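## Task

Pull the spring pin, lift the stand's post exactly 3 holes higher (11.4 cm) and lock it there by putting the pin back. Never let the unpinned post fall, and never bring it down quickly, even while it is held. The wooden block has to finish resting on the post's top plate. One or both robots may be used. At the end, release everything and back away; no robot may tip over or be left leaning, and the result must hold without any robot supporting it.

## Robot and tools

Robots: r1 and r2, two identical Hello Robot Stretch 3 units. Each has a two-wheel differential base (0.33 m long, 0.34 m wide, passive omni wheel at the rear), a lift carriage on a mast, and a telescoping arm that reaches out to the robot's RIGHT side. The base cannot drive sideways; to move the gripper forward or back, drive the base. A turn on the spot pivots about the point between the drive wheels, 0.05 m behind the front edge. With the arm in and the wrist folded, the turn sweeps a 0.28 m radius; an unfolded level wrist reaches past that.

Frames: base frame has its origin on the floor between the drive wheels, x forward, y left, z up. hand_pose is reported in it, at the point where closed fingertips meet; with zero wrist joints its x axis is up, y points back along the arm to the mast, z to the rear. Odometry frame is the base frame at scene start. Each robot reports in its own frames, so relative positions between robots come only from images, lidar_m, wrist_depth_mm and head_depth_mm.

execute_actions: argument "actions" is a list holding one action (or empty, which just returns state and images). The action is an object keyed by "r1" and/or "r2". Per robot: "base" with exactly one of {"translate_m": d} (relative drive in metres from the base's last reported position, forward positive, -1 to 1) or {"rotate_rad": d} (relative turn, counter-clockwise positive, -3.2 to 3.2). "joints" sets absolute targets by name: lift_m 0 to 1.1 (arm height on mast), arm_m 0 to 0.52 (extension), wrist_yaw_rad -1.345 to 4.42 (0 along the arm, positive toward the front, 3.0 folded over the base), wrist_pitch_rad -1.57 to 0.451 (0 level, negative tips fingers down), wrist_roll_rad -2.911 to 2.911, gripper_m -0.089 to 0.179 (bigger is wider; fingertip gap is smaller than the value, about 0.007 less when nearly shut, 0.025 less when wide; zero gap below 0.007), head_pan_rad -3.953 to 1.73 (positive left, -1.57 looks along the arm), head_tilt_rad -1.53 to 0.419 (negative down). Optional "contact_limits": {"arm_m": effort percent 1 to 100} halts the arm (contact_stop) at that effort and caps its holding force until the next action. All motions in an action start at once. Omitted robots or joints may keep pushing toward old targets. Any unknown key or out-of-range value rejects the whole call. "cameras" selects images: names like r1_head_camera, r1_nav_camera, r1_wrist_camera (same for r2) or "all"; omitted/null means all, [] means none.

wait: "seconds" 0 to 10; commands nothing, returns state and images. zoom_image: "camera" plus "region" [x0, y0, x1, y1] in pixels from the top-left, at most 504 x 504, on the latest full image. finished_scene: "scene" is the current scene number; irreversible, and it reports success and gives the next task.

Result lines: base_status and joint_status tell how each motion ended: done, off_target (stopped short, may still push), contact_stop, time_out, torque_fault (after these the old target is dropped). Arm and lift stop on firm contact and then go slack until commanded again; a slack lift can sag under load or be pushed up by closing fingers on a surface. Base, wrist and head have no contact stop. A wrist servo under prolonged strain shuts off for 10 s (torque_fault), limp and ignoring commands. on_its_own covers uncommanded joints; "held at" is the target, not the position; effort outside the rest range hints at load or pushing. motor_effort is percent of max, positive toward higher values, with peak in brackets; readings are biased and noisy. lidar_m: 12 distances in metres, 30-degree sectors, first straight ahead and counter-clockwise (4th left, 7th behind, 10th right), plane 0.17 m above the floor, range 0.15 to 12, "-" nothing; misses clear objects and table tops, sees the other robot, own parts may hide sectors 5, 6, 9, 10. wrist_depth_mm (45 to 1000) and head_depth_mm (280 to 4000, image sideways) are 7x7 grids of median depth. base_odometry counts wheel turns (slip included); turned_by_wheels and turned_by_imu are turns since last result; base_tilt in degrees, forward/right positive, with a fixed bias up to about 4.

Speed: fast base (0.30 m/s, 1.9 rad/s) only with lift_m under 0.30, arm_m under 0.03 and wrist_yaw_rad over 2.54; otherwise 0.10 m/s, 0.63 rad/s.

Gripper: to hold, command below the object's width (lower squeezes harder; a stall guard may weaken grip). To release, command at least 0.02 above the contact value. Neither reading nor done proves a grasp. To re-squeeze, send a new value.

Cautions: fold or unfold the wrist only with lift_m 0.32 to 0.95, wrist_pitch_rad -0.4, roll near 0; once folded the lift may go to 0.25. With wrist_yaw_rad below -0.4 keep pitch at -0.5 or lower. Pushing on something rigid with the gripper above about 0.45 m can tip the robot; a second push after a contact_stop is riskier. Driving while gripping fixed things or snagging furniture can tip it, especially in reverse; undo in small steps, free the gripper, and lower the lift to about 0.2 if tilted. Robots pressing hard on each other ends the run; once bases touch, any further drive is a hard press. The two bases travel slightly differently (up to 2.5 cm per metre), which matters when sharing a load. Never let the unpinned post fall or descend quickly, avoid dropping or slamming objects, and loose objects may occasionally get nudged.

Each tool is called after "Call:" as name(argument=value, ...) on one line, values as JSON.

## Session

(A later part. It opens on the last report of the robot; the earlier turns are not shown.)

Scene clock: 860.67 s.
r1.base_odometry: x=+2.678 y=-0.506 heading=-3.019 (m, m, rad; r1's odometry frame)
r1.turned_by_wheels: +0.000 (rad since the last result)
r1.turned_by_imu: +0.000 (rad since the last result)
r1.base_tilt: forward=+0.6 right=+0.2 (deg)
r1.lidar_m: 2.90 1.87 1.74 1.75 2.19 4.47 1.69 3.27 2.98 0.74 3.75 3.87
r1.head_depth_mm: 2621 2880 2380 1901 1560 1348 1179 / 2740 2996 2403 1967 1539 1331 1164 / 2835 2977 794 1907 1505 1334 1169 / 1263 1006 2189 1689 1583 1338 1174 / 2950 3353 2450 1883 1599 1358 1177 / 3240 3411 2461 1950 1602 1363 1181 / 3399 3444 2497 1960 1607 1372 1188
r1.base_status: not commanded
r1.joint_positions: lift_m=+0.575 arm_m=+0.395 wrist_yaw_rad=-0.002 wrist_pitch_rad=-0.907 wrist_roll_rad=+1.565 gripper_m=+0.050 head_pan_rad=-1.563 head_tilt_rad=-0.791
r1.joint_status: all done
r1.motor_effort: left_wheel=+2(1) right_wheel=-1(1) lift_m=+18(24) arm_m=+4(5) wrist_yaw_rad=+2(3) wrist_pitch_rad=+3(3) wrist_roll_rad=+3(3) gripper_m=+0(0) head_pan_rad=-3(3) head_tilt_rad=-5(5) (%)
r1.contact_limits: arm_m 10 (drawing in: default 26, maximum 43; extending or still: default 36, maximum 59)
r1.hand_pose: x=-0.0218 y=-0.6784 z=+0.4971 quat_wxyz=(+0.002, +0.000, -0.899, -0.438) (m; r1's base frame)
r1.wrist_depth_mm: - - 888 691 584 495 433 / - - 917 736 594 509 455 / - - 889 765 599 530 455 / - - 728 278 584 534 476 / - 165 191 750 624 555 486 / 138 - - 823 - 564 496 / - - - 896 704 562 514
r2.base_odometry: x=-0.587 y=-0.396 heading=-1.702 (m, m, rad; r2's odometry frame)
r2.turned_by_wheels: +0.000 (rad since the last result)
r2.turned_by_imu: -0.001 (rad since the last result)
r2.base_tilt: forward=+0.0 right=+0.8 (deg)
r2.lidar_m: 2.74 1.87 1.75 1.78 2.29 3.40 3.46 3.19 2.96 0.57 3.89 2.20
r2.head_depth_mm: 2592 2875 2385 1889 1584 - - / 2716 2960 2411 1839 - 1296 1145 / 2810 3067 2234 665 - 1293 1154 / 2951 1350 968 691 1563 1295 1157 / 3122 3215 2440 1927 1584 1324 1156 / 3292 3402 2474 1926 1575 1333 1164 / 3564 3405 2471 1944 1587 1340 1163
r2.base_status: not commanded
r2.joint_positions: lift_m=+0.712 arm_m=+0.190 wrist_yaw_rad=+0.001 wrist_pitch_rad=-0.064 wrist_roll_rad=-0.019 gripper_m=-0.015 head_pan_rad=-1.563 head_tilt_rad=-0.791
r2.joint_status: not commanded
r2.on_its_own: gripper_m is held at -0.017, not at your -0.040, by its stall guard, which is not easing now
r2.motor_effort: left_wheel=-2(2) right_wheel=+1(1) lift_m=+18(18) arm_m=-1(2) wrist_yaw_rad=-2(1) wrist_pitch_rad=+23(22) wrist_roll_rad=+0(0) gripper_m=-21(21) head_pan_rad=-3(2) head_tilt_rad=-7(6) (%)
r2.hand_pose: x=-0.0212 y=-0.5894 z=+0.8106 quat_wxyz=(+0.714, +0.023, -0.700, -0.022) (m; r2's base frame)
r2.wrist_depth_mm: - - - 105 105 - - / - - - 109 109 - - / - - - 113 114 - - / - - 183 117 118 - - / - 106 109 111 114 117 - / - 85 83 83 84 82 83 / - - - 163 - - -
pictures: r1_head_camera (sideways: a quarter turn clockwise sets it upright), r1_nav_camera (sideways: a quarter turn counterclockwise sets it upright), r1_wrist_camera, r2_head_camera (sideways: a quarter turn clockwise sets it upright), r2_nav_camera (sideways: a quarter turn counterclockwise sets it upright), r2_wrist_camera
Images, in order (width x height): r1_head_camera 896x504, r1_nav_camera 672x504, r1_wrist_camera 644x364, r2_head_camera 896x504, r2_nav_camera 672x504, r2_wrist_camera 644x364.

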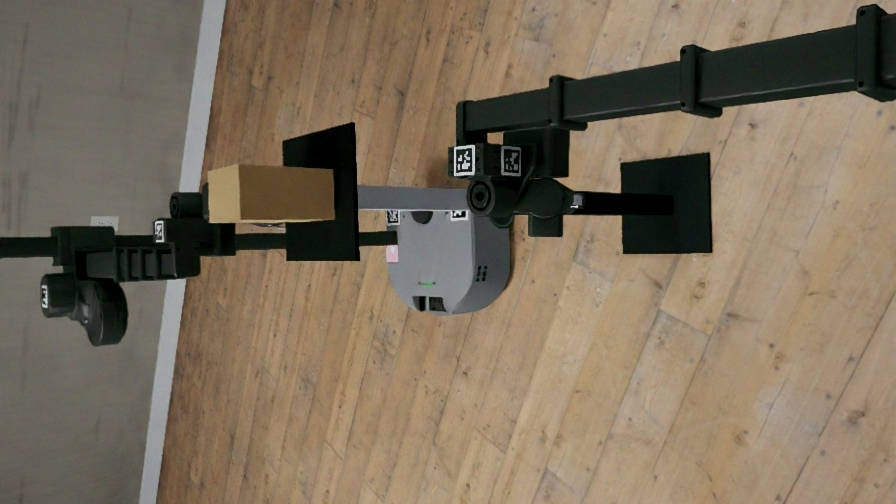

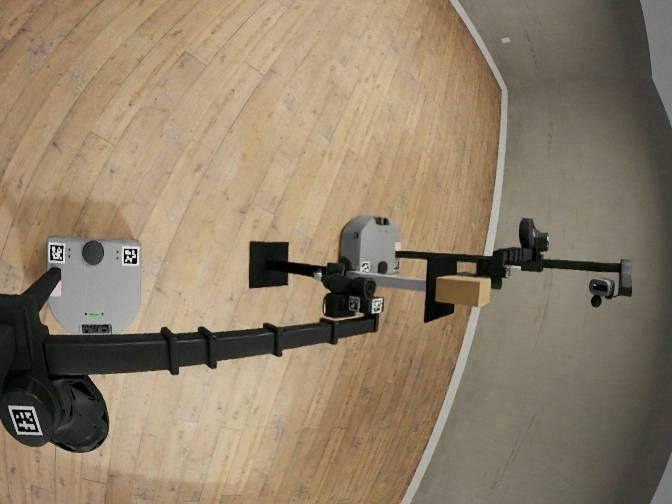

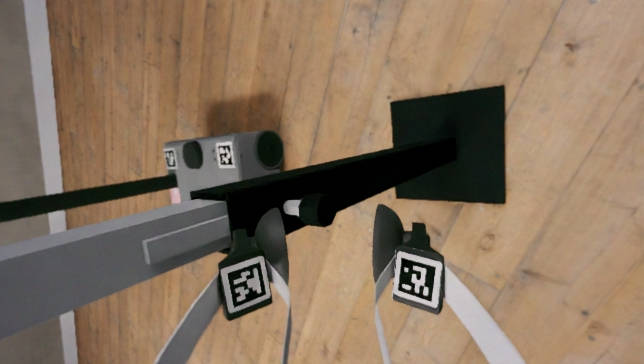

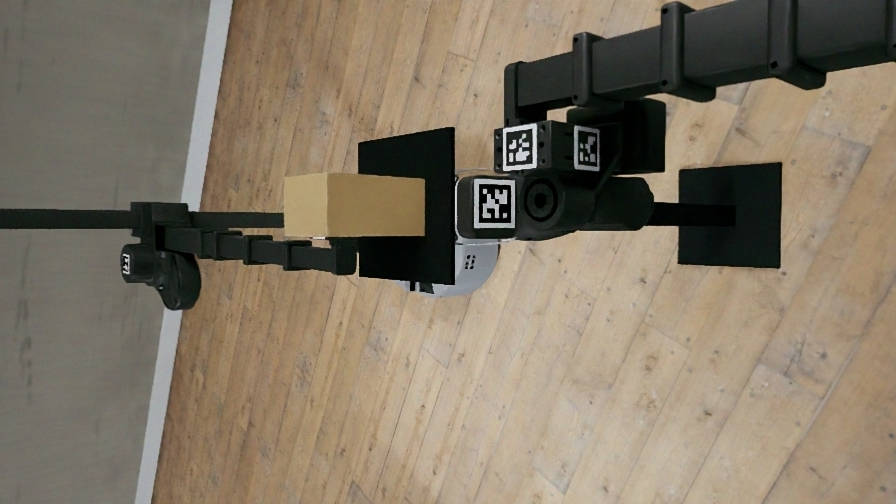

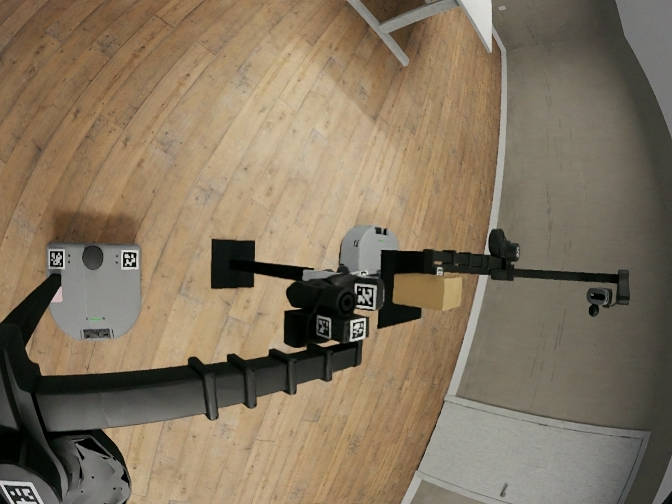

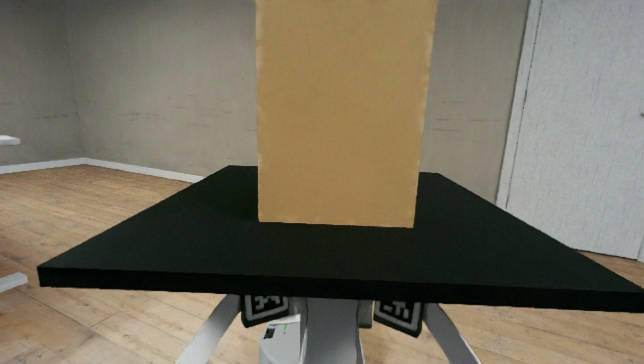

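Call:
execute_actions(actions=[{"r1": {"joints": {"lift_m": 0.556, "arm_m": 0.410}, "contact_limits": {"arm_m": 10}}, "r2": {"joints": {"lift_m": 0.7285}}}], cameras=["r1_wrist_camera"])

Scene clock: 884.07 s.
r1.base_odometry: x=+2.678 y=-0.506 heading=-3.019 (m, m, rad; r1's odometry frame)
r1.turned_by_wheels: +0.000 (rad since the last result)
r1.turned_by_imu: +0.000 (rad since the last result)
r1.base_tilt: forward=+0.6 right=+0.3 (deg)
r1.lidar_m: 2.90 1.87 1.74 1.75 2.19 4.48 1.69 3.27 2.99 0.74 3.76 3.87
r1.head_depth_mm: 2625 2898 2375 1890 1569 1348 1180 / 2712 2953 2391 1961 1576 1340 1168 / 2875 3006 793 1924 1499 1335 1169 / 1252 1031 2188 1692 1588 1342 1174 / 2934 3350 2462 1874 1598 1357 1178 / 3246 3425 2486 1938 1600 1363 1181 / 3426 3454 2495 1949 1611 1366 1183
r1.base_status: not commanded
r1.joint_positions: lift_m=+0.556 arm_m=+0.410 wrist_yaw_rad=-0.002 wrist_pitch_rad=-0.907 wrist_roll_rad=+1.565 gripper_m=+0.050 head_pan_rad=-1.563 head_tilt_rad=-0.791
r1.joint_status: all done
r1.motor_effort: left_wheel=+2(1) right_wheel=-1(1) lift_m=+18(19) arm_m=+4(4) wrist_yaw_rad=+2(2) wrist_pitch_rad=+3(3) wrist_roll_rad=+3(3) gripper_m=+0(0) head_pan_rad=-3(4) head_tilt_rad=-5(5) (%)
r1.contact_limits: arm_m 10 (drawing in: default 26, maximum 43; extending or still: default 36, maximum 59)
r1.hand_pose: x=-0.0218 y=-0.6934 z=+0.4781 quat_wxyz=(+0.002, +0.000, -0.899, -0.438) (m; r1's base frame)
r1.wrist_depth_mm: - - 884 682 566 492 429 / - - 894 714 581 503 438 / - - 867 730 577 504 447 / - - 711 269 447 519 451 / - 156 173 715 606 528 462 / 128 147 - 815 - 552 477 / - - - 839 685 552 490
r2.base_odometry: x=-0.587 y=-0.396 heading=-1.702 (m, m, rad; r2's odometry frame)
r2.turned_by_wheels: +0.000 (rad since the last result)
r2.turned_by_imu: -0.001 (rad since the last result)
r2.base_tilt: forward=+0.0 right=+0.8 (deg)
r2.lidar_m: 2.74 1.87 1.75 1.79 2.29 3.40 3.48 3.19 2.97 0.57 3.90 2.19
r2.head_depth_mm: 2577 2833 2379 1890 1598 - - / 2712 2972 2374 1874 - 1290 1147 / 2830 3069 2239 665 - 1283 1149 / 2957 1365 986 692 1572 1299 1153 / 3085 3310 2457 1925 1573 1337 1153 / 3329 3427 2441 1923 1563 1336 1152 / 3476 3469 2460 1944 1586 1339 1163
r2.base_status: not commanded
r2.joint_positions: lift_m=+0.728 arm_m=+0.190 wrist_yaw_rad=+0.001 wrist_pitch_rad=-0.118 wrist_roll_rad=-0.019 gripper_m=-0.015 head_pan_rad=-1.563 head_tilt_rad=-0.791
r2.joint_status: all done
r2.on_its_own: gripper_m is held at -0.017, not at your -0.040, by its stall guard, which is not easing now; wrist_pitch_rad is at rest, and its effort (+41) is outside its rest range (-20 to +32)
r2.motor_effort: left_wheel=-2(2) right_wheel=+1(2) lift_m=+33(34) arm_m=-2(2) wrist_yaw_rad=-2(2) wrist_pitch_rad=+41(42) wrist_roll_rad=+0(0) gripper_m=-22(22) head_pan_rad=-3(2) head_tilt_rad=-6(6) (%)
r2.hand_pose: x=-0.0212 y=-0.5868 z=+0.8125 quat_wxyz=(+0.713, +0.043, -0.699, -0.041) (m; r2's base frame)
r2.wrist_depth_mm: - - - 101 101 - - / - - - 106 106 - - / - - - 110 112 - - / - - 163 116 118 - - / - 114 115 118 119 123 - / - 88 85 87 88 89 91 / - - - 168 - - -
pictures: r1_wrist_camera
Images, in order (width x height): r1_wrist_camera 644x364.

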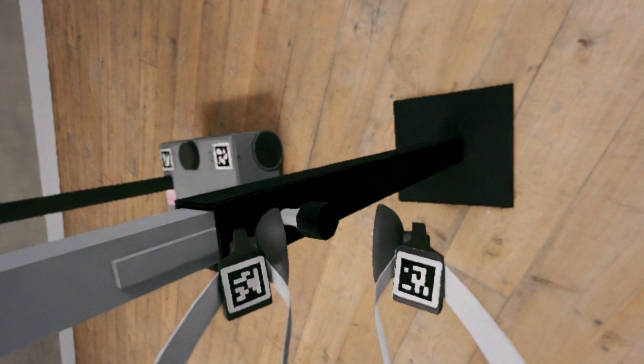

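Call:
zoom_image(camera="r1_wrist_camera", region=[200, 150, 460, 320])

Region (200, 150, 460, 320) of r1_wrist_camera's 644x364 image, scaled by 1.938; it fills the top 330 rows of this view, and the rest is white.

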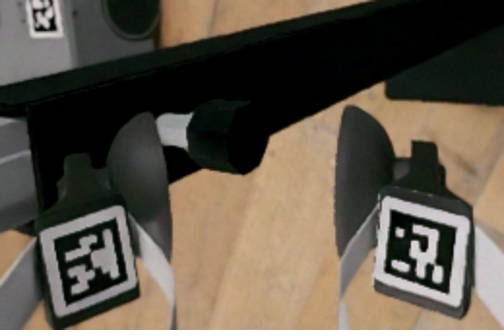

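Call:
execute_actions(actions=[{"r1": {"joints": {"lift_m": 0.552, "arm_m": 0.413}, "contact_limits": {"arm_m": 10}}}], cameras=[])

Call:
execute_actions(actions=[{"r1": {"joints": {"gripper_m": -0.03}}}], cameras=["r1_wrist_camera"])

Call:
zoom_image(camera="r1_wrist_camera", region=[200, 150, 460, 320])

Scene clock: 946.17 s.
r1.base_odometry: x=+2.678 y=-0.506 heading=-3.019 (m, m, rad; r1's odometry frame)
r1.turned_by_wheels: +0.000 (rad since the last result)
r1.turned_by_imu: +0.000 (rad since the last result)
r1.base_tilt: forward=+0.7 right=+0.3 (deg)
r1.lidar_m: 2.89 1.87 1.74 1.76 2.18 4.48 1.69 3.28 3.00 0.74 3.79 3.86
r1.head_depth_mm: 2608 2886 2396 1897 1568 1350 1183 / 2757 2966 2404 1964 1571 1343 1166 / 2855 3005 794 1914 1507 1337 1172 / 1261 1032 2178 1687 1587 1342 1172 / 2930 3343 2456 1887 1589 1359 1175 / 3258 3409 2466 1948 1608 1364 1184 / 3422 3434 2488 1958 1611 1374 1184
r1.base_status: not commanded
r1.joint_positions: lift_m=+0.552 arm_m=+0.413 wrist_yaw_rad=-0.002 wrist_pitch_rad=-0.907 wrist_roll_rad=+1.565 gripper_m=+0.050 head_pan_rad=-1.563 head_tilt_rad=-0.791
r1.joint_status: all done
r1.motor_effort: left_wheel=+2(2) right_wheel=-1(1) lift_m=+18(20) arm_m=+4(4) wrist_yaw_rad=+3(3) wrist_pitch_rad=+3(3) wrist_roll_rad=+3(3) gripper_m=+0(0) head_pan_rad=-4(3) head_tilt_rad=-5(5) (%)
r1.contact_limits: arm_m 10 (drawing in: default 26, maximum 43; extending or still: default 36, maximum 59)
r1.hand_pose: x=-0.0218 y=-0.6964 z=+0.4741 quat_wxyz=(+0.002, +0.000, -0.899, -0.438) (m; r1's base frame)
r1.wrist_depth_mm: - - 855 675 565 482 433 / - - 870 690 573 490 437 / - - 832 723 580 507 441 / - - 722 264 457 509 457 / - 153 169 726 601 536 463 / 126 145 - 788 - 545 466 / - - - 814 674 547 488
r2.base_odometry: x=-0.587 y=-0.396 heading=-1.702 (m, m, rad; r2's odometry frame)
r2.turned_by_wheels: +0.000 (rad since the last result)
r2.turned_by_imu: -0.001 (rad since the last result)
r2.base_tilt: forward=+0.0 right=+0.8 (deg)
r2.lidar_m: 2.73 1.87 1.75 1.78 2.29 3.41 3.46 3.20 2.97 0.57 3.92 2.19
r2.head_depth_mm: 2580 2828 2412 1883 1587 - - / 2681 2993 2410 1893 - 1291 1147 / 2788 3105 2236 664 - 1290 1154 / 2909 1374 995 693 1557 1298 1145 / 3203 3283 2469 1897 1566 1323 1158 / 3306 3464 2470 1939 1581 1339 1154 / 3487 3454 2469 1931 1586 1342 1166
r2.base_status: not commanded
r2.joint_positions: lift_m=+0.728 arm_m=+0.190 wrist_yaw_rad=+0.001 wrist_pitch_rad=-0.118 wrist_roll_rad=-0.019 gripper_m=-0.015 head_pan_rad=-1.563 head_tilt_rad=-0.791
r2.joint_status: not commanded
r2.on_its_own: gripper_m is held at -0.017, not at your -0.040, by its stall guard, which is not easing now; wrist_pitch_rad is at rest, and its effort (+41) is outside its rest range (-20 to +32)
r2.motor_effort: left_wheel=-2(2) right_wheel=+1(1) lift_m=+33(33) arm_m=-2(1) wrist_yaw_rad=-2(2) wrist_pitch_rad=+41(41) wrist_roll_rad=+0(0) gripper_m=-21(22) head_pan_rad=-3(3) head_tilt_rad=-6(6) (%)
r2.hand_pose: x=-0.0212 y=-0.5868 z=+0.8125 quat_wxyz=(+0.713, +0.043, -0.699, -0.041) (m; r2's base frame)
r2.wrist_depth_mm: - - - 101 101 - - / - - - 106 106 - - / - - - 110 111 - - / - - 163 116 117 - - / - 114 115 118 119 123 - / - 88 85 86 88 89 91 / - - - 169 - - -
pictures: none
No camera images: the call's "cameras" was empty. Leave "cameras" out to get every camera's image.

Scene clock: 947.47 s.
r1.base_odometry: x=+2.678 y=-0.506 heading=-3.019 (m, m, rad; r1's odometry frame)
r1.turned_by_wheels: +0.000 (rad since the last result)
r1.turned_by_imu: +0.000 (rad since the last result)
r1.base_tilt: forward=+0.6 right=+0.2 (deg)
r1.lidar_m: 2.89 1.87 1.74 1.75 2.19 4.50 1.69 3.27 2.98 0.74 3.75 3.88
r1.head_depth_mm: 2627 2883 2394 1896 1569 1350 1188 / 2720 2975 2399 1972 1568 1339 1167 / 2823 3010 794 1919 1470 1332 1174 / 1253 1032 2200 1692 1589 1341 1175 / 2945 3349 2457 1889 1598 1355 1182 / 3301 3426 2472 1937 1608 1359 1186 / 3405 3458 2481 1963 1609 1366 1189
r1.base_status: not commanded
r1.joint_positions: lift_m=+0.552 arm_m=+0.413 wrist_yaw_rad=-0.002 wrist_pitch_rad=-0.890 wrist_roll_rad=+1.565 gripper_m=-0.029 head_pan_rad=-1.563 head_tilt_rad=-0.791
r1.joint_status: all done
r1.motor_effort: left_wheel=+1(1) right_wheel=-1(2) lift_m=+18(18) arm_m=+3(4) wrist_yaw_rad=+3(3) wrist_pitch_rad=-5(5) wrist_roll_rad=+3(3) gripper_m=-13(88) head_pan_rad=-3(4) head_tilt_rad=-5(5) (%)
r1.hand_pose: x=-0.0218 y=-0.7000 z=+0.4764 quat_wxyz=(+0.002, +0.000, -0.902, -0.431) (m; r1's base frame)
r1.wrist_depth_mm: - - 878 680 572 491 426 / - - 905 702 584 501 434 / - - 867 726 582 503 442 / - - 744 256 390 512 447 / - 151 171 - 638 534 466 / 124 138 - - 629 560 477 / - - - 847 713 568 488
r2.base_odometry: x=-0.587 y=-0.396 heading=-1.702 (m, m, rad; r2's odometry frame)
r2.turned_by_wheels: +0.000 (rad since the last result)
r2.turned_by_imu: +0.000 (rad since the last result)
r2.base_tilt: forward=+0.0 right=+0.8 (deg)
r2.lidar_m: 2.74 1.86 1.75 1.78 2.28 3.41 3.47 3.18 2.96 0.57 3.89 2.19
r2.head_depth_mm: 2626 2846 2401 1875 1581 - - / 2688 3022 2405 1893 - 1287 1143 / 2839 3054 2247 667 - 1287 1144 / 2978 1369 988 694 1561 1306 1147 / 3154 3304 2464 1915 1565 1333 1151 / 3320 3437 2461 1902 1578 1336 1159 / 3508 3455 2459 1918 1582 1344 1162
r2.base_status: not commanded
r2.joint_positions: lift_m=+0.728 arm_m=+0.190 wrist_yaw_rad=+0.001 wrist_pitch_rad=-0.118 wrist_roll_rad=-0.019 gripper_m=-0.015 head_pan_rad=-1.563 head_tilt_rad=-0.791
r2.joint_status: not commanded
r2.on_its_own: gripper_m is held at -0.017, not at your -0.040, by its stall guard, which is not easing now; wrist_pitch_rad is at rest, and its effort (+41) is outside its rest range (-20 to +32)
r2.motor_effort: left_wheel=-2(2) right_wheel=+2(1) lift_m=+34(33) arm_m=-2(1) wrist_yaw_rad=-2(2) wrist_pitch_rad=+41(41) wrist_roll_rad=+0(0) gripper_m=-22(21) head_pan_rad=-3(3) head_tilt_rad=-6(6) (%)
r2.hand_pose: x=-0.0212 y=-0.5868 z=+0.8125 quat_wxyz=(+0.713, +0.043, -0.699, -0.041) (m; r2's base frame)
r2.wrist_depth_mm: - - - 101 101 - - / - - - 106 106 - - / - - - 110 112 - - / - - 164 116 117 - - / - 114 116 118 119 123 - / - 88 85 86 88 90 91 / - - - 170 - - -
pictures: r1_wrist_camera
Images, in order (width x height): r1_wrist_camera 644x364.

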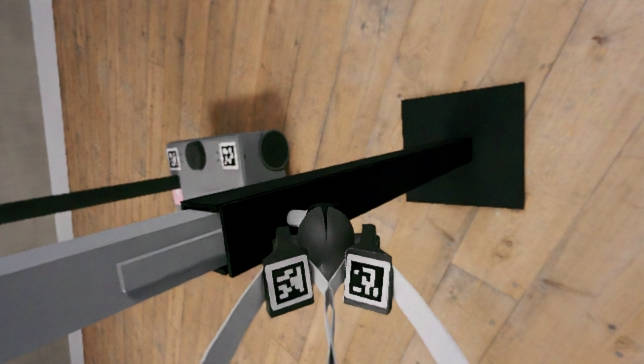

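Region (200, 150, 460, 320) of r1_wrist_camera's 644x364 image, scaled by 1.938; it fills the top 330 rows of this view, and the rest is white.

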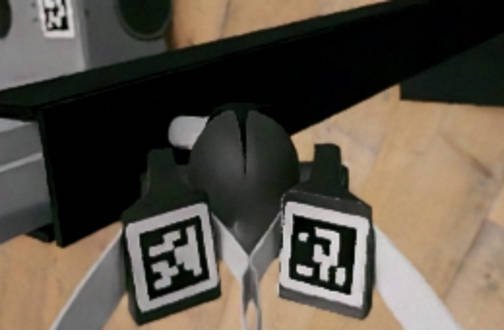

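Call:
execute_actions(actions=[{"r1": {"joints": {"gripper_m": 0.05}}}], cameras=[])

Call:
execute_actions(actions=[{"r1": {"joints": {"lift_m": 0.544, "arm_m": 0.419}, "contact_limits": {"arm_m": 10}}}], cameras=["r1_wrist_camera"])

Call:
zoom_image(camera="r1_wrist_camera", region=[200, 150, 460, 320])

Scene clock: 957.30 s.
r1.base_odometry: x=+2.678 y=-0.506 heading=-3.019 (m, m, rad; r1's odometry frame)
r1.turned_by_wheels: +0.000 (rad since the last result)
r1.turned_by_imu: +0.000 (rad since the last result)
r1.base_tilt: forward=+0.6 right=+0.3 (deg)
r1.lidar_m: 2.89 1.88 1.73 1.75 2.19 4.46 1.69 3.28 3.00 0.74 3.78 3.88
r1.head_depth_mm: 2636 2907 2376 1899 1568 1349 1186 / 2743 2975 2385 1949 1569 1342 1167 / 2850 2995 795 1914 1508 1327 1171 / 1258 1027 2186 1696 1582 1336 1179 / 2948 3346 2461 1886 1597 1355 1177 / 3247 3421 2466 1949 1605 1364 1183 / 3407 3444 2513 1961 1611 1365 1186
r1.base_status: not commanded
r1.joint_positions: lift_m=+0.552 arm_m=+0.413 wrist_yaw_rad=-0.002 wrist_pitch_rad=-0.906 wrist_roll_rad=+1.565 gripper_m=+0.050 head_pan_rad=-1.563 head_tilt_rad=-0.791
r1.joint_status: all done
r1.motor_effort: left_wheel=+1(2) right_wheel=-1(1) lift_m=+18(18) arm_m=+4(3) wrist_yaw_rad=+2(2) wrist_pitch_rad=+2(5) wrist_roll_rad=+3(3) gripper_m=+1(80) head_pan_rad=-3(3) head_tilt_rad=-5(6) (%)
r1.hand_pose: x=-0.0218 y=-0.6967 z=+0.4743 quat_wxyz=(+0.002, +0.000, -0.899, -0.438) (m; r1's base frame)
r1.wrist_depth_mm: - - 852 693 566 481 423 / - - 877 690 576 491 434 / - - 843 726 576 501 445 / - - 702 266 449 518 461 / - 153 169 697 604 532 457 / 125 144 - 797 - 544 474 / - - - 844 691 547 477
r2.base_odometry: x=-0.587 y=-0.396 heading=-1.702 (m, m, rad; r2's odometry frame)
r2.turned_by_wheels: +0.000 (rad since the last result)
r2.turned_by_imu: -0.001 (rad since the last result)
r2.base_tilt: forward=+0.0 right=+0.8 (deg)
r2.lidar_m: 2.75 1.87 1.75 1.78 2.29 3.40 3.48 3.20 2.96 0.57 3.93 2.19
r2.head_depth_mm: 2588 2874 2408 1878 1582 - - / 2704 2984 2415 1892 - 1286 1142 / 2884 3103 2236 665 - 1287 1147 / 2933 1366 989 694 1565 1305 1158 / 3147 3308 2472 1912 1568 1331 1155 / 3312 3490 2449 1928 1582 1332 1151 / 3476 3460 2479 1931 1581 1341 1155
r2.base_status: not commanded
r2.joint_positions: lift_m=+0.728 arm_m=+0.190 wrist_yaw_rad=+0.001 wrist_pitch_rad=-0.118 wrist_roll_rad=-0.019 gripper_m=-0.015 head_pan_rad=-1.563 head_tilt_rad=-0.791
r2.joint_status: not commanded
r2.on_its_own: gripper_m is held at -0.017, not at your -0.040, by its stall guard, which is not easing now; wrist_pitch_rad is at rest, and its effort (+41) is outside its rest range (-20 to +32)
r2.motor_effort: left_wheel=-2(2) right_wheel=+1(1) lift_m=+34(34) arm_m=-2(2) wrist_yaw_rad=-1(2) wrist_pitch_rad=+41(41) wrist_roll_rad=+0(0) gripper_m=-22(21) head_pan_rad=-3(2) head_tilt_rad=-7(6) (%)
r2.hand_pose: x=-0.0212 y=-0.5868 z=+0.8125 quat_wxyz=(+0.713, +0.043, -0.699, -0.041) (m; r2's base frame)
r2.wrist_depth_mm: - - - 101 101 - - / - - - 106 106 - - / - - - 110 112 - - / - - 164 116 117 - - / - 114 115 118 119 123 - / - 88 85 86 88 89 91 / - - - 169 - - -
pictures: none
No camera images: the call's "cameras" was empty. Leave "cameras" out to get every camera's image.

Scene clock: 958.00 s.
r1.base_odometry: x=+2.678 y=-0.506 heading=-3.019 (m, m, rad; r1's odometry frame)
r1.turned_by_wheels: +0.000 (rad since the last result)
r1.turned_by_imu: +0.000 (rad since the last result)
r1.base_tilt: forward=+0.6 right=+0.3 (deg)
r1.lidar_m: 2.90 1.87 1.74 1.75 2.18 4.48 1.69 3.26 2.98 0.73 3.77 3.88
r1.head_depth_mm: 2632 2889 2402 1884 1566 1342 1178 / 2744 2959 2398 1970 1575 1344 1168 / 2859 3000 796 1915 1503 1337 1170 / 1251 1033 2182 1696 1591 1339 1172 / 2939 3317 2464 1869 1592 1351 1181 / 3271 3381 2467 1947 1605 1362 1185 / 3392 3437 2501 1946 1611 1365 1186
r1.base_status: not commanded
r1.joint_positions: lift_m=+0.544 arm_m=+0.419 wrist_yaw_rad=-0.002 wrist_pitch_rad=-0.906 wrist_roll_rad=+1.565 gripper_m=+0.050 head_pan_rad=-1.563 head_tilt_rad=-0.791
r1.joint_status: all done
r1.motor_effort: left_wheel=+1(2) right_wheel=-2(1) lift_m=+18(20) arm_m=+4(4) wrist_yaw_rad=+1(2) wrist_pitch_rad=+2(2) wrist_roll_rad=+3(3) gripper_m=+0(1) head_pan_rad=-3(3) head_tilt_rad=-5(6) (%)
r1.contact_limits: arm_m 10 (drawing in: default 26, maximum 43; extending or still: default 36, maximum 59)
r1.hand_pose: x=-0.0218 y=-0.7025 z=+0.4662 quat_wxyz=(+0.002, +0.000, -0.899, -0.438) (m; r1's base frame)
r1.wrist_depth_mm: - - 841 667 556 477 417 / - - 872 707 560 482 429 / - - 832 710 577 494 440 / - - 695 253 392 512 440 / - 150 160 205 603 531 460 / 121 135 558 774 - 540 465 / - - - 843 664 542 480
r2.base_odometry: x=-0.587 y=-0.396 heading=-1.702 (m, m, rad; r2's odometry frame)
r2.turned_by_wheels: +0.000 (rad since the last result)
r2.turned_by_imu: +0.000 (rad since the last result)
r2.base_tilt: forward=+0.0 right=+0.8 (deg)
r2.lidar_m: 2.73 1.87 1.75 1.78 2.29 3.39 3.47 3.19 2.97 0.57 3.90 2.19
r2.head_depth_mm: 2601 2829 2416 1871 1590 - - / 2687 3034 2409 1881 - 1290 1147 / 2823 3063 2240 665 - 1286 1153 / 2970 1369 1057 695 1562 1306 1149 / 3137 3290 2447 1919 1563 1332 1153 / 3301 3417 2476 1939 1571 1339 1160 / 3520 3454 2476 1930 1574 1347 1164
r2.base_status: not commanded
r2.joint_positions: lift_m=+0.728 arm_m=+0.190 wrist_yaw_rad=+0.001 wrist_pitch_rad=-0.118 wrist_roll_rad=-0.019 gripper_m=-0.015 head_pan_rad=-1.563 head_tilt_rad=-0.791
r2.joint_status: not commanded
r2.on_its_own: gripper_m is held at -0.017, not at your -0.040, by its stall guard, which is not easing now; wrist_pitch_rad is at rest, and its effort (+41) is outside its rest range (-20 to +32)
r2.motor_effort: left_wheel=-2(2) right_wheel=+2(1) lift_m=+33(33) arm_m=-1(2) wrist_yaw_rad=-2(1) wrist_pitch_rad=+41(41) wrist_roll_rad=+0(0) gripper_m=-22(21) head_pan_rad=-2(3) head_tilt_rad=-6(5) (%)
r2.hand_pose: x=-0.0212 y=-0.5868 z=+0.8125 quat_wxyz=(+0.713, +0.043, -0.699, -0.041) (m; r2's base frame)
r2.wrist_depth_mm: - - - 101 102 - - / - - - 106 106 - - / - - - 111 112 - - / - - 164 116 118 - - / - 114 116 118 119 123 - / - 88 85 86 88 89 91 / - - - 169 - - -
pictures: r1_wrist_camera
Images, in order (width x height): r1_wrist_camera 644x364.

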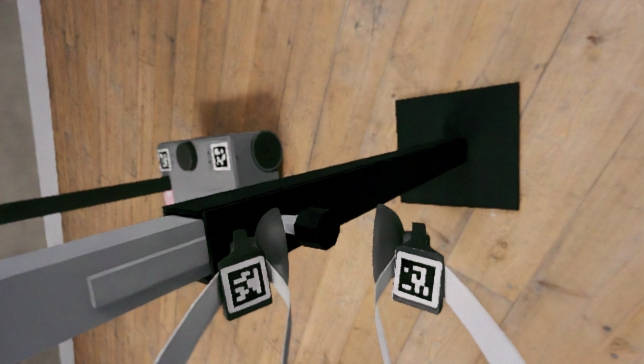

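Region (200, 150, 460, 320) of r1_wrist_camera's 644x364 image, scaled by 1.938; it fills the top 330 rows of this view, and the rest is white.

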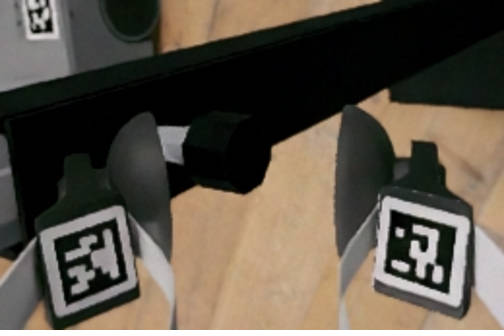

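Call:
execute_actions(actions=[{"r1": {"joints": {"lift_m": 0.539, "arm_m": 0.423}, "contact_limits": {"arm_m": 9}}}], cameras=["r1_wrist_camera"])

Call:
zoom_image(camera="r1_wrist_camera", region=[200, 150, 460, 320])

Scene clock: 1020.80 s.
r1.base_odometry: x=+2.678 y=-0.506 heading=-3.019 (m, m, rad; r1's odometry frame)
r1.turned_by_wheels: +0.000 (rad since the last result)
r1.turned_by_imu: +0.000 (rad since the last result)
r1.base_tilt: forward=+0.6 right=+0.2 (deg)
r1.lidar_m: 2.90 1.87 1.74 1.75 2.18 4.50 1.68 3.28 2.99 0.74 3.73 3.87
r1.head_depth_mm: 2641 2877 2397 1902 1563 1337 1183 / 2738 2972 2407 1964 1583 1349 1165 / 2832 2992 795 1917 1489 1339 1172 / 1254 1033 2177 1704 1584 1342 1176 / 2962 3341 2455 1882 1601 1355 1179 / 3218 3410 2481 1945 1604 1365 1180 / 3403 3480 2488 1956 1610 1363 1188
r1.base_status: not commanded
r1.joint_positions: lift_m=+0.539 arm_m=+0.423 wrist_yaw_rad=-0.002 wrist_pitch_rad=-0.917 wrist_roll_rad=+1.565 gripper_m=+0.050 head_pan_rad=-1.563 head_tilt_rad=-0.791
r1.joint_status: all done
r1.motor_effort: left_wheel=+1(2) right_wheel=-1(1) lift_m=+17(19) arm_m=+5(5) wrist_yaw_rad=+2(3) wrist_pitch_rad=+7(8) wrist_roll_rad=+3(3) gripper_m=+1(1) head_pan_rad=-3(3) head_tilt_rad=-5(5) (%)
r1.contact_limits: arm_m 9 (drawing in: default 26, maximum 43; extending or still: default 36, maximum 59)
r1.hand_pose: x=-0.0218 y=-0.7040 z=+0.4597 quat_wxyz=(+0.002, +0.000, -0.896, -0.443) (m; r1's base frame)
r1.wrist_depth_mm: - - 795 664 544 472 411 / - - 851 682 567 475 421 / - - 829 716 572 494 435 / - 860 730 255 397 501 442 / - 150 158 246 572 513 453 / 117 133 157 769 - 532 465 / - - - 825 646 528 475
r2.base_odometry: x=-0.587 y=-0.396 heading=-1.702 (m, m, rad; r2's odometry frame)
r2.turned_by_wheels: +0.000 (rad since the last result)
r2.turned_by_imu: -0.001 (rad since the last result)
r2.base_tilt: forward=+0.0 right=+0.8 (deg)
r2.lidar_m: 2.73 1.87 1.75 1.78 2.29 3.38 3.47 3.20 2.97 0.57 3.88 2.19
r2.head_depth_mm: 2594 2866 2384 1880 1586 - - / 2705 2983 2379 1888 - 1292 1147 / 2852 3100 2234 665 - 1286 1147 / 2937 1367 1096 693 1562 1298 1162 / 3131 3341 2432 1926 1567 1332 1153 / 3299 3410 2451 1919 1564 1335 1166 / 3489 3456 2486 1931 1581 1344 1158
r2.base_status: not commanded
r2.joint_positions: lift_m=+0.728 arm_m=+0.190 wrist_yaw_rad=+0.001 wrist_pitch_rad=-0.118 wrist_roll_rad=-0.019 gripper_m=-0.015 head_pan_rad=-1.563 head_tilt_rad=-0.791
r2.joint_status: not commanded
r2.on_its_own: gripper_m is held at -0.017, not at your -0.040, by its stall guard, which is not easing now; wrist_pitch_rad is at rest, and its effort (+41) is outside its rest range (-20 to +32)
r2.motor_effort: left_wheel=-2(2) right_wheel=+1(1) lift_m=+34(33) arm_m=-1(1) wrist_yaw_rad=-2(2) wrist_pitch_rad=+41(41) wrist_roll_rad=+0(0) gripper_m=-22(21) head_pan_rad=-3(3) head_tilt_rad=-6(6) (%)
r2.hand_pose: x=-0.0212 y=-0.5868 z=+0.8125 quat_wxyz=(+0.713, +0.043, -0.699, -0.041) (m; r2's base frame)
r2.wrist_depth_mm: - - - 101 101 - - / - - - 106 106 - - / - - - 111 112 - - / - - 164 116 117 - - / - 114 115 118 119 123 - / - 88 85 86 88 89 91 / - - - 169 - - -
pictures: r1_wrist_camera
Images, in order (width x height): r1_wrist_camera 644x364.

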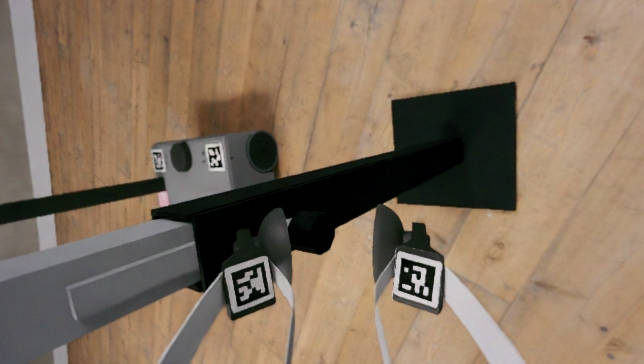

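Region (200, 150, 460, 320) of r1_wrist_camera's 644x364 image, scaled by 1.938; it fills the top 330 rows of this view, and the rest is white.

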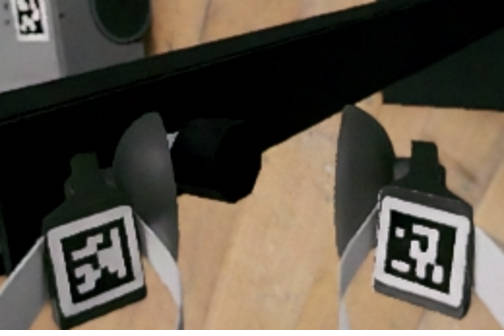

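Call:
execute_actions(actions=[{"r1": {"joints": {"lift_m": 0.533, "arm_m": 0.421}, "contact_limits": {"arm_m": 9}}}], cameras=["r1_wrist_camera"])

Call:
zoom_image(camera="r1_wrist_camera", region=[200, 150, 460, 320])

Scene clock: 1028.73 s.
r1.base_odometry: x=+2.678 y=-0.506 heading=-3.019 (m, m, rad; r1's odometry frame)
r1.turned_by_wheels: +0.000 (rad since the last result)
r1.turned_by_imu: +0.000 (rad since the last result)
r1.base_tilt: forward=+0.6 right=+0.3 (deg)
r1.lidar_m: 2.90 1.87 1.74 1.75 2.18 4.48 1.69 3.26 2.99 0.74 3.78 3.88
r1.head_depth_mm: 2631 2880 2395 1897 1561 1342 1178 / 2723 2966 2402 1951 1577 1349 1166 / 2841 3017 796 1907 1491 1337 1171 / 1254 1031 2190 1698 1591 1343 1178 / 2954 3344 2450 1868 1597 1358 1179 / 3242 3426 2477 1947 1603 1358 1183 / 3415 3443 2497 1962 1611 1371 1184
r1.base_status: not commanded
r1.joint_positions: lift_m=+0.535 arm_m=+0.421 wrist_yaw_rad=-0.002 wrist_pitch_rad=-0.915 wrist_roll_rad=+1.567 gripper_m=+0.050 head_pan_rad=-1.563 head_tilt_rad=-0.791
r1.joint_status: lift_m contact_stop (moved -0.004 of -0.006); the others done
r1.on_its_own: lift_m is slack since a contact_stop, until your next command for it
r1.motor_effort: left_wheel=+1(2) right_wheel=+0(1) lift_m=+20(16) arm_m=+6(6) wrist_yaw_rad=+3(2) wrist_pitch_rad=+6(8) wrist_roll_rad=+2(3) gripper_m=+0(1) head_pan_rad=-3(3) head_tilt_rad=-6(5) (%)
r1.contact_limits: arm_m 9 (drawing in: default 26, maximum 43; extending or still: default 36, maximum 59)
r1.hand_pose: x=-0.0218 y=-0.7026 z=+0.4562 quat_wxyz=(+0.002, +0.000, -0.897, -0.442) (m; r1's base frame)
r1.wrist_depth_mm: - - 800 642 545 463 411 / - - 852 672 557 473 425 / - - 795 699 566 491 427 / - 866 716 253 395 504 442 / - 150 159 249 597 516 449 / 117 134 158 774 - 535 464 / - - - 816 663 538 473
r2.base_odometry: x=-0.587 y=-0.396 heading=-1.702 (m, m, rad; r2's odometry frame)
r2.turned_by_wheels: +0.000 (rad since the last result)
r2.turned_by_imu: -0.001 (rad since the last result)
r2.base_tilt: forward=+0.0 right=+0.8 (deg)
r2.lidar_m: 2.74 1.86 1.75 1.78 2.29 3.39 3.48 3.20 2.96 0.57 3.90 2.19
r2.head_depth_mm: 2609 2899 2402 1885 1571 - - / 2733 2982 2414 1875 - 1291 1140 / 2813 3058 2231 667 - 1288 1153 / 2978 1367 1112 694 1573 1286 1156 / 3132 3329 2448 1925 1569 1331 1157 / 3330 3440 2464 1910 1570 1330 1154 / 3468 3461 2469 1933 1591 1340 1160
r2.base_status: not commanded
r2.joint_positions: lift_m=+0.728 arm_m=+0.190 wrist_yaw_rad=+0.001 wrist_pitch_rad=-0.118 wrist_roll_rad=-0.019 gripper_m=-0.015 head_pan_rad=-1.563 head_tilt_rad=-0.791
r2.joint_status: not commanded
r2.on_its_own: gripper_m is held at -0.017, not at your -0.040, by its stall guard, which is not easing now; wrist_pitch_rad is at rest, and its effort (+41) is outside its rest range (-20 to +32)
r2.motor_effort: left_wheel=-2(2) right_wheel=+1(1) lift_m=+33(33) arm_m=-2(2) wrist_yaw_rad=-1(2) wrist_pitch_rad=+41(42) wrist_roll_rad=+0(0) gripper_m=-21(21) head_pan_rad=-3(2) head_tilt_rad=-6(6) (%)
r2.hand_pose: x=-0.0212 y=-0.5868 z=+0.8125 quat_wxyz=(+0.713, +0.043, -0.699, -0.041) (m; r2's base frame)
r2.wrist_depth_mm: - - - 101 101 - - / - - - 106 106 - - / - - - 110 111 - - / - - 162 116 117 - - / - 114 116 118 119 123 - / - 88 85 86 88 89 91 / - - - 169 - - -
pictures: r1_wrist_camera
Images, in order (width x height): r1_wrist_camera 644x364.

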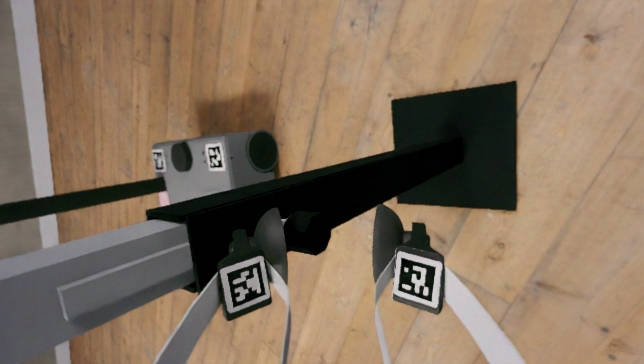

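Region (200, 150, 460, 320) of r1_wrist_camera's 644x364 image, scaled by 1.938; it fills the top 330 rows of this view, and the rest is white.

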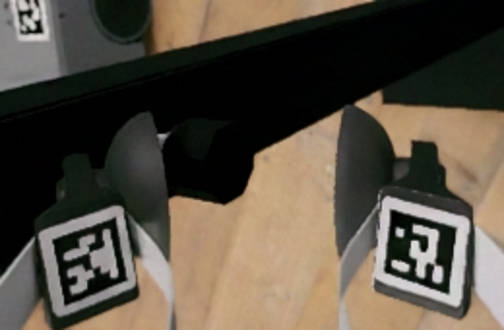

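Call:
execute_actions(actions=[{"r1": {"joints": {"lift_m": 0.536, "arm_m": 0.421, "gripper_m": 0.04}}}], cameras=["r1_wrist_camera"])

Call:
zoom_image(camera="r1_wrist_camera", region=[200, 150, 460, 320])

Scene clock: 1059.73 s.
r1.base_odometry: x=+2.678 y=-0.506 heading=-3.019 (m, m, rad; r1's odometry frame)
r1.turned_by_wheels: +0.000 (rad since the last result)
r1.turned_by_imu: +0.000 (rad since the last result)
r1.base_tilt: forward=+0.6 right=+0.2 (deg)
r1.lidar_m: 2.89 1.88 1.74 1.76 2.18 4.48 1.69 3.26 2.99 0.74 3.78 3.87
r1.head_depth_mm: 2644 2883 2387 1896 1566 1339 1174 / 2738 2981 2412 1956 1576 1343 1167 / 2864 2991 796 1912 1469 1335 1170 / 1255 1031 2196 1690 1594 1339 1179 / 2922 3357 2457 1874 1592 1358 1180 / 3267 3412 2471 1943 1603 1364 1184 / 3443 3450 2490 1955 1610 1370 1188
r1.base_status: not commanded
r1.joint_positions: lift_m=+0.536 arm_m=+0.421 wrist_yaw_rad=-0.002 wrist_pitch_rad=-0.903 wrist_roll_rad=+1.567 gripper_m=+0.040 head_pan_rad=-1.563 head_tilt_rad=-0.791
r1.joint_status: all done
r1.motor_effort: left_wheel=+0(1) right_wheel=+0(0) lift_m=+21(23) arm_m=+6(6) wrist_yaw_rad=+3(2) wrist_pitch_rad=+1(6) wrist_roll_rad=+2(2) gripper_m=-1(46) head_pan_rad=-3(3) head_tilt_rad=-5(5) (%)
r1.hand_pose: x=-0.0218 y=-0.7051 z=+0.4584 quat_wxyz=(+0.002, +0.000, -0.900, -0.437) (m; r1's base frame)
r1.wrist_depth_mm: - - 842 649 561 467 417 / - - 852 691 558 482 424 / - - 833 698 580 485 432 / - 881 724 249 384 497 437 / - 150 157 218 607 527 453 / 118 133 157 764 - 533 455 / - - - 840 650 531 472
r2.base_odometry: x=-0.587 y=-0.396 heading=-1.702 (m, m, rad; r2's odometry frame)
r2.turned_by_wheels: +0.000 (rad since the last result)
r2.turned_by_imu: -0.001 (rad since the last result)
r2.base_tilt: forward=+0.0 right=+0.8 (deg)
r2.lidar_m: 2.74 1.87 1.75 1.78 2.29 3.40 3.46 3.20 2.96 0.57 3.91 2.19
r2.head_depth_mm: 2572 2871 2391 1894 1572 - - / 2704 2990 2396 1885 - 1287 1150 / 2838 3063 2212 665 - 1294 1154 / 2994 1378 1112 695 1558 1297 1153 / 3099 3337 2451 1925 1553 1328 1163 / 3289 3433 2469 1917 1579 1327 1158 / 3454 3452 2496 1916 1590 1342 1164
r2.base_status: not commanded
r2.joint_positions: lift_m=+0.728 arm_m=+0.190 wrist_yaw_rad=+0.001 wrist_pitch_rad=-0.118 wrist_roll_rad=-0.019 gripper_m=-0.015 head_pan_rad=-1.563 head_tilt_rad=-0.791
r2.joint_status: not commanded
r2.on_its_own: gripper_m is held at -0.017, not at your -0.040, by its stall guard, which is not easing now; wrist_pitch_rad is at rest, and its effort (+41) is outside its rest range (-20 to +32)
r2.motor_effort: left_wheel=-2(2) right_wheel=+1(1) lift_m=+33(33) arm_m=-2(2) wrist_yaw_rad=-1(2) wrist_pitch_rad=+41(41) wrist_roll_rad=+0(0) gripper_m=-21(22) head_pan_rad=-2(2) head_tilt_rad=-6(7) (%)
r2.hand_pose: x=-0.0212 y=-0.5868 z=+0.8125 quat_wxyz=(+0.713, +0.043, -0.699, -0.041) (m; r2's base frame)
r2.wrist_depth_mm: - - - 101 101 - - / - - - 106 106 - - / - - - 111 112 - - / - - 164 116 118 - - / - 114 116 118 119 123 - / - 88 85 86 88 89 91 / - - - 169 - - -
pictures: r1_wrist_camera
Images, in order (width x height): r1_wrist_camera 644x364.

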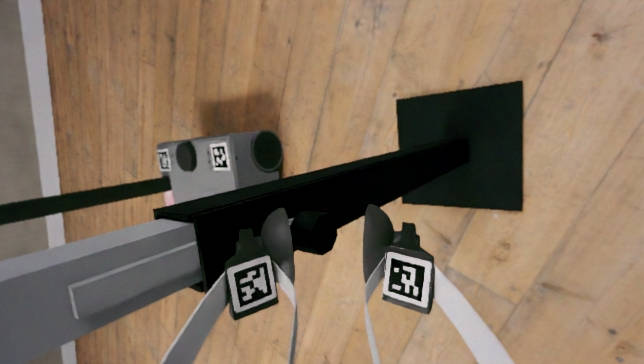

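Region (200, 150, 460, 320) of r1_wrist_camera's 644x364 image, scaled by 1.938; it fills the top 330 rows of this view, and the rest is white.

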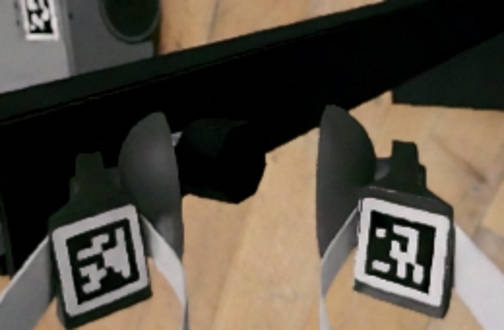

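Call:
execute_actions(actions=[{"r1": {"joints": {"lift_m": 0.538, "arm_m": 0.424, "gripper_m": -0.03}}}], cameras=["r1_wrist_camera"])

Call:
zoom_image(camera="r1_wrist_camera", region=[200, 150, 460, 320])

Scene clock: 1090.07 s.
r1.base_odometry: x=+2.678 y=-0.506 heading=-3.019 (m, m, rad; r1's odometry frame)
r1.turned_by_wheels: +0.000 (rad since the last result)
r1.turned_by_imu: +0.000 (rad since the last result)
r1.base_tilt: forward=+0.6 right=+0.2 (deg)
r1.lidar_m: 2.89 1.87 1.74 1.75 2.19 4.51 1.69 3.26 2.99 0.74 3.75 3.87
r1.head_depth_mm: 2638 2898 2391 1905 1567 1336 1183 / 2714 2987 2415 1969 1571 1341 1163 / 2824 3006 797 1908 1466 1337 1172 / 1258 1034 2206 1692 1592 1348 1175 / 2930 3342 2464 1878 1598 1358 1184 / 3265 3444 2494 1940 1607 1360 1184 / 3450 3459 2494 1959 1613 1368 1185
r1.base_status: not commanded
r1.joint_positions: lift_m=+0.538 arm_m=+0.423 wrist_yaw_rad=-0.002 wrist_pitch_rad=-0.893 wrist_roll_rad=+1.567 gripper_m=-0.029 head_pan_rad=-1.563 head_tilt_rad=-0.791
r1.joint_status: all done
r1.motor_effort: left_wheel=+1(0) right_wheel=+0(0) lift_m=+15(24) arm_m=+7(8) wrist_yaw_rad=+2(2) wrist_pitch_rad=-4(9) wrist_roll_rad=+2(2) gripper_m=-18(92) head_pan_rad=-4(3) head_tilt_rad=-5(5) (%)
r1.hand_pose: x=-0.0218 y=-0.7102 z=+0.4622 quat_wxyz=(+0.002, +0.000, -0.902, -0.432) (m; r1's base frame)
r1.wrist_depth_mm: - - 874 691 554 479 417 / - - 889 688 563 486 427 / - - 846 747 586 483 434 / - - 721 236 330 504 443 / - 146 157 - 620 533 454 / 115 129 161 813 601 543 456 / 119 - - 851 677 556 477
r2.base_odometry: x=-0.587 y=-0.396 heading=-1.702 (m, m, rad; r2's odometry frame)
r2.turned_by_wheels: +0.000 (rad since the last result)
r2.turned_by_imu: -0.001 (rad since the last result)
r2.base_tilt: forward=+0.0 right=+0.8 (deg)
r2.lidar_m: 2.74 1.87 1.75 1.78 2.29 3.39 3.45 3.20 2.97 0.57 3.91 2.20
r2.head_depth_mm: 2582 2848 2350 1875 1585 - - / 2700 3006 2402 1891 - 1292 1144 / 2831 3073 2254 664 - 1291 1150 / 2973 1386 1097 693 1559 1299 1153 / 3120 3374 2453 1920 1560 1325 1160 / 3329 3473 2445 1923 1576 1335 1157 / 3532 3467 2486 1942 1577 1338 1167
r2.base_status: not commanded
r2.joint_positions: lift_m=+0.728 arm_m=+0.190 wrist_yaw_rad=+0.001 wrist_pitch_rad=-0.118 wrist_roll_rad=-0.019 gripper_m=-0.015 head_pan_rad=-1.563 head_tilt_rad=-0.791
r2.joint_status: not commanded
r2.on_its_own: gripper_m is held at -0.017, not at your -0.040, by its stall guard, which is not easing now; wrist_pitch_rad is at rest, and its effort (+42) is outside its rest range (-20 to +32)
r2.motor_effort: left_wheel=-1(2) right_wheel=+1(1) lift_m=+33(33) arm_m=-2(1) wrist_yaw_rad=-1(1) wrist_pitch_rad=+42(41) wrist_roll_rad=+0(0) gripper_m=-21(22) head_pan_rad=-3(3) head_tilt_rad=-6(7) (%)
r2.hand_pose: x=-0.0212 y=-0.5868 z=+0.8125 quat_wxyz=(+0.713, +0.043, -0.699, -0.041) (m; r2's base frame)
r2.wrist_depth_mm: - - - 101 101 - - / - - - 106 106 - - / - - - 111 112 - - / - - 163 116 117 - - / - 114 115 118 118 123 - / - 88 85 86 88 89 91 / - - - 170 - - -
pictures: r1_wrist_camera
Images, in order (width x height): r1_wrist_camera 644x364.

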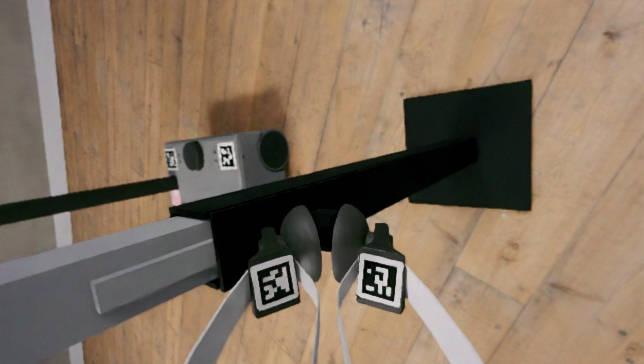

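Region (200, 150, 460, 320) of r1_wrist_camera's 644x364 image, scaled by 1.938; it fills the top 330 rows of this view, and the rest is white.

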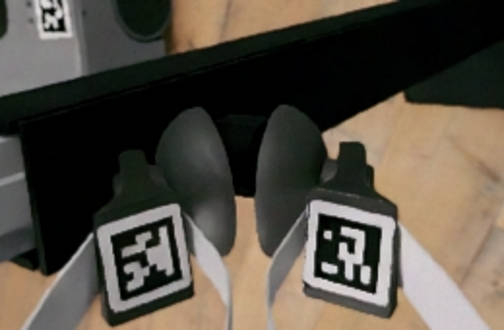

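Call:
execute_actions(actions=[{"r1": {"joints": {"lift_m": 0.537, "arm_m": 0.423, "gripper_m": 0.028, "wrist_pitch_rad": -0.95}}}], cameras=["r1_wrist_camera"])

Call:
zoom_image(camera="r1_wrist_camera", region=[200, 150, 460, 320])

Scene clock: 1185.60 s.
r1.base_odometry: x=+2.678 y=-0.506 heading=-3.019 (m, m, rad; r1's odometry frame)
r1.turned_by_wheels: +0.000 (rad since the last result)
r1.turned_by_imu: +0.000 (rad since the last result)
r1.base_tilt: forward=+0.6 right=+0.2 (deg)
r1.lidar_m: 2.89 1.88 1.74 1.76 2.19 4.47 1.69 3.26 2.99 0.74 3.74 3.88
r1.head_depth_mm: 2617 2892 2378 1898 1570 1340 1187 / 2722 2966 2389 1962 1571 1344 1167 / 2843 3009 796 1906 1471 1331 1169 / 1253 1033 2175 1693 1582 1343 1175 / 2959 3349 2457 1876 1595 1357 1179 / 3262 3373 2483 1947 1600 1364 1186 / 3381 3439 2495 1963 1608 1371 1187
r1.base_status: not commanded
r1.joint_positions: lift_m=+0.539 arm_m=+0.423 wrist_yaw_rad=-0.002 wrist_pitch_rad=-0.916 wrist_roll_rad=+1.567 gripper_m=+0.028 head_pan_rad=-1.563 head_tilt_rad=-0.791
r1.joint_status: lift_m contact_stop (moved +0.001 of -0.001); the others done
r1.on_its_own: lift_m is slack since a contact_stop, until your next command for it
r1.motor_effort: left_wheel=+2(1) right_wheel=+0(1) lift_m=+21(24) arm_m=+2(6) wrist_yaw_rad=+2(3) wrist_pitch_rad=-16(23) wrist_roll_rad=+2(2) gripper_m=-4(78) head_pan_rad=-4(3) head_tilt_rad=-4(5) (%)
r1.hand_pose: x=-0.0218 y=-0.7045 z=+0.4598 quat_wxyz=(+0.002, +0.000, -0.897, -0.443) (m; r1's base frame)
r1.wrist_depth_mm: - - 827 665 548 471 418 / - - 863 675 573 476 423 / - - 823 712 567 496 433 / - 866 700 252 391 501 445 / - 149 156 175 600 524 450 / 117 132 157 774 607 537 459 / 120 - - 803 679 542 474
r2.base_odometry: x=-0.587 y=-0.396 heading=-1.702 (m, m, rad; r2's odometry frame)
r2.turned_by_wheels: +0.000 (rad since the last result)
r2.turned_by_imu: -0.001 (rad since the last result)
r2.base_tilt: forward=+0.0 right=+0.8 (deg)
r2.lidar_m: 2.73 1.87 1.75 1.78 2.29 3.40 3.46 3.18 2.97 0.57 3.91 2.19
r2.head_depth_mm: 2594 2841 2380 1876 1579 - - / 2697 2975 2391 1877 - 1297 1147 / 2827 3066 2233 665 - 1284 1149 / 2969 1368 1096 694 1561 1304 1155 / 3129 3356 2463 1913 1574 1341 1148 / 3305 3414 2494 1910 1573 1336 1160 / 3495 3452 2496 1919 1591 1339 1162
r2.base_status: not commanded
r2.joint_positions: lift_m=+0.728 arm_m=+0.190 wrist_yaw_rad=+0.001 wrist_pitch_rad=-0.118 wrist_roll_rad=-0.019 gripper_m=-0.015 head_pan_rad=-1.563 head_tilt_rad=-0.791
r2.joint_status: not commanded
r2.on_its_own: gripper_m is held at -0.017, not at your -0.040, by its stall guard, which is not easing now; wrist_pitch_rad is at rest, and its effort (+42) is outside its rest range (-20 to +32)
r2.motor_effort: left_wheel=-2(2) right_wheel=+1(1) lift_m=+33(33) arm_m=-2(1) wrist_yaw_rad=-1(2) wrist_pitch_rad=+42(41) wrist_roll_rad=+0(0) gripper_m=-22(22) head_pan_rad=-3(3) head_tilt_rad=-6(6) (%)
r2.hand_pose: x=-0.0212 y=-0.5868 z=+0.8125 quat_wxyz=(+0.713, +0.043, -0.699, -0.041) (m; r2's base frame)
r2.wrist_depth_mm: - - - 101 101 - - / - - - 106 106 - - / - - - 110 112 - - / - - 163 116 117 - - / - 114 116 118 119 124 - / - 88 85 86 88 89 91 / - - - 169 - - -
pictures: r1_wrist_camera
Images, in order (width x height): r1_wrist_camera 644x364.

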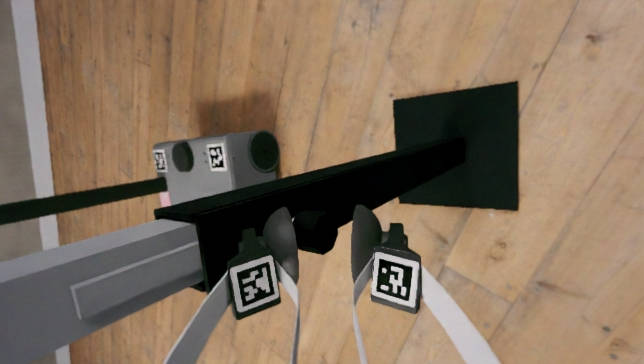

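Region (200, 150, 460, 320) of r1_wrist_camera's 644x364 image, scaled by 1.938; it fills the top 330 rows of this view, and the rest is white.

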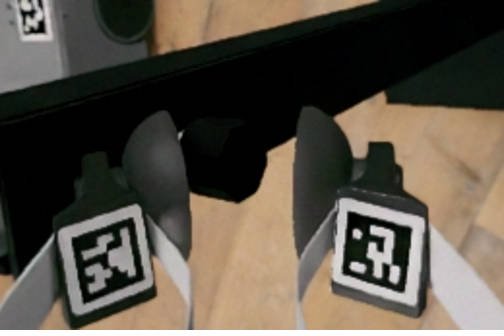

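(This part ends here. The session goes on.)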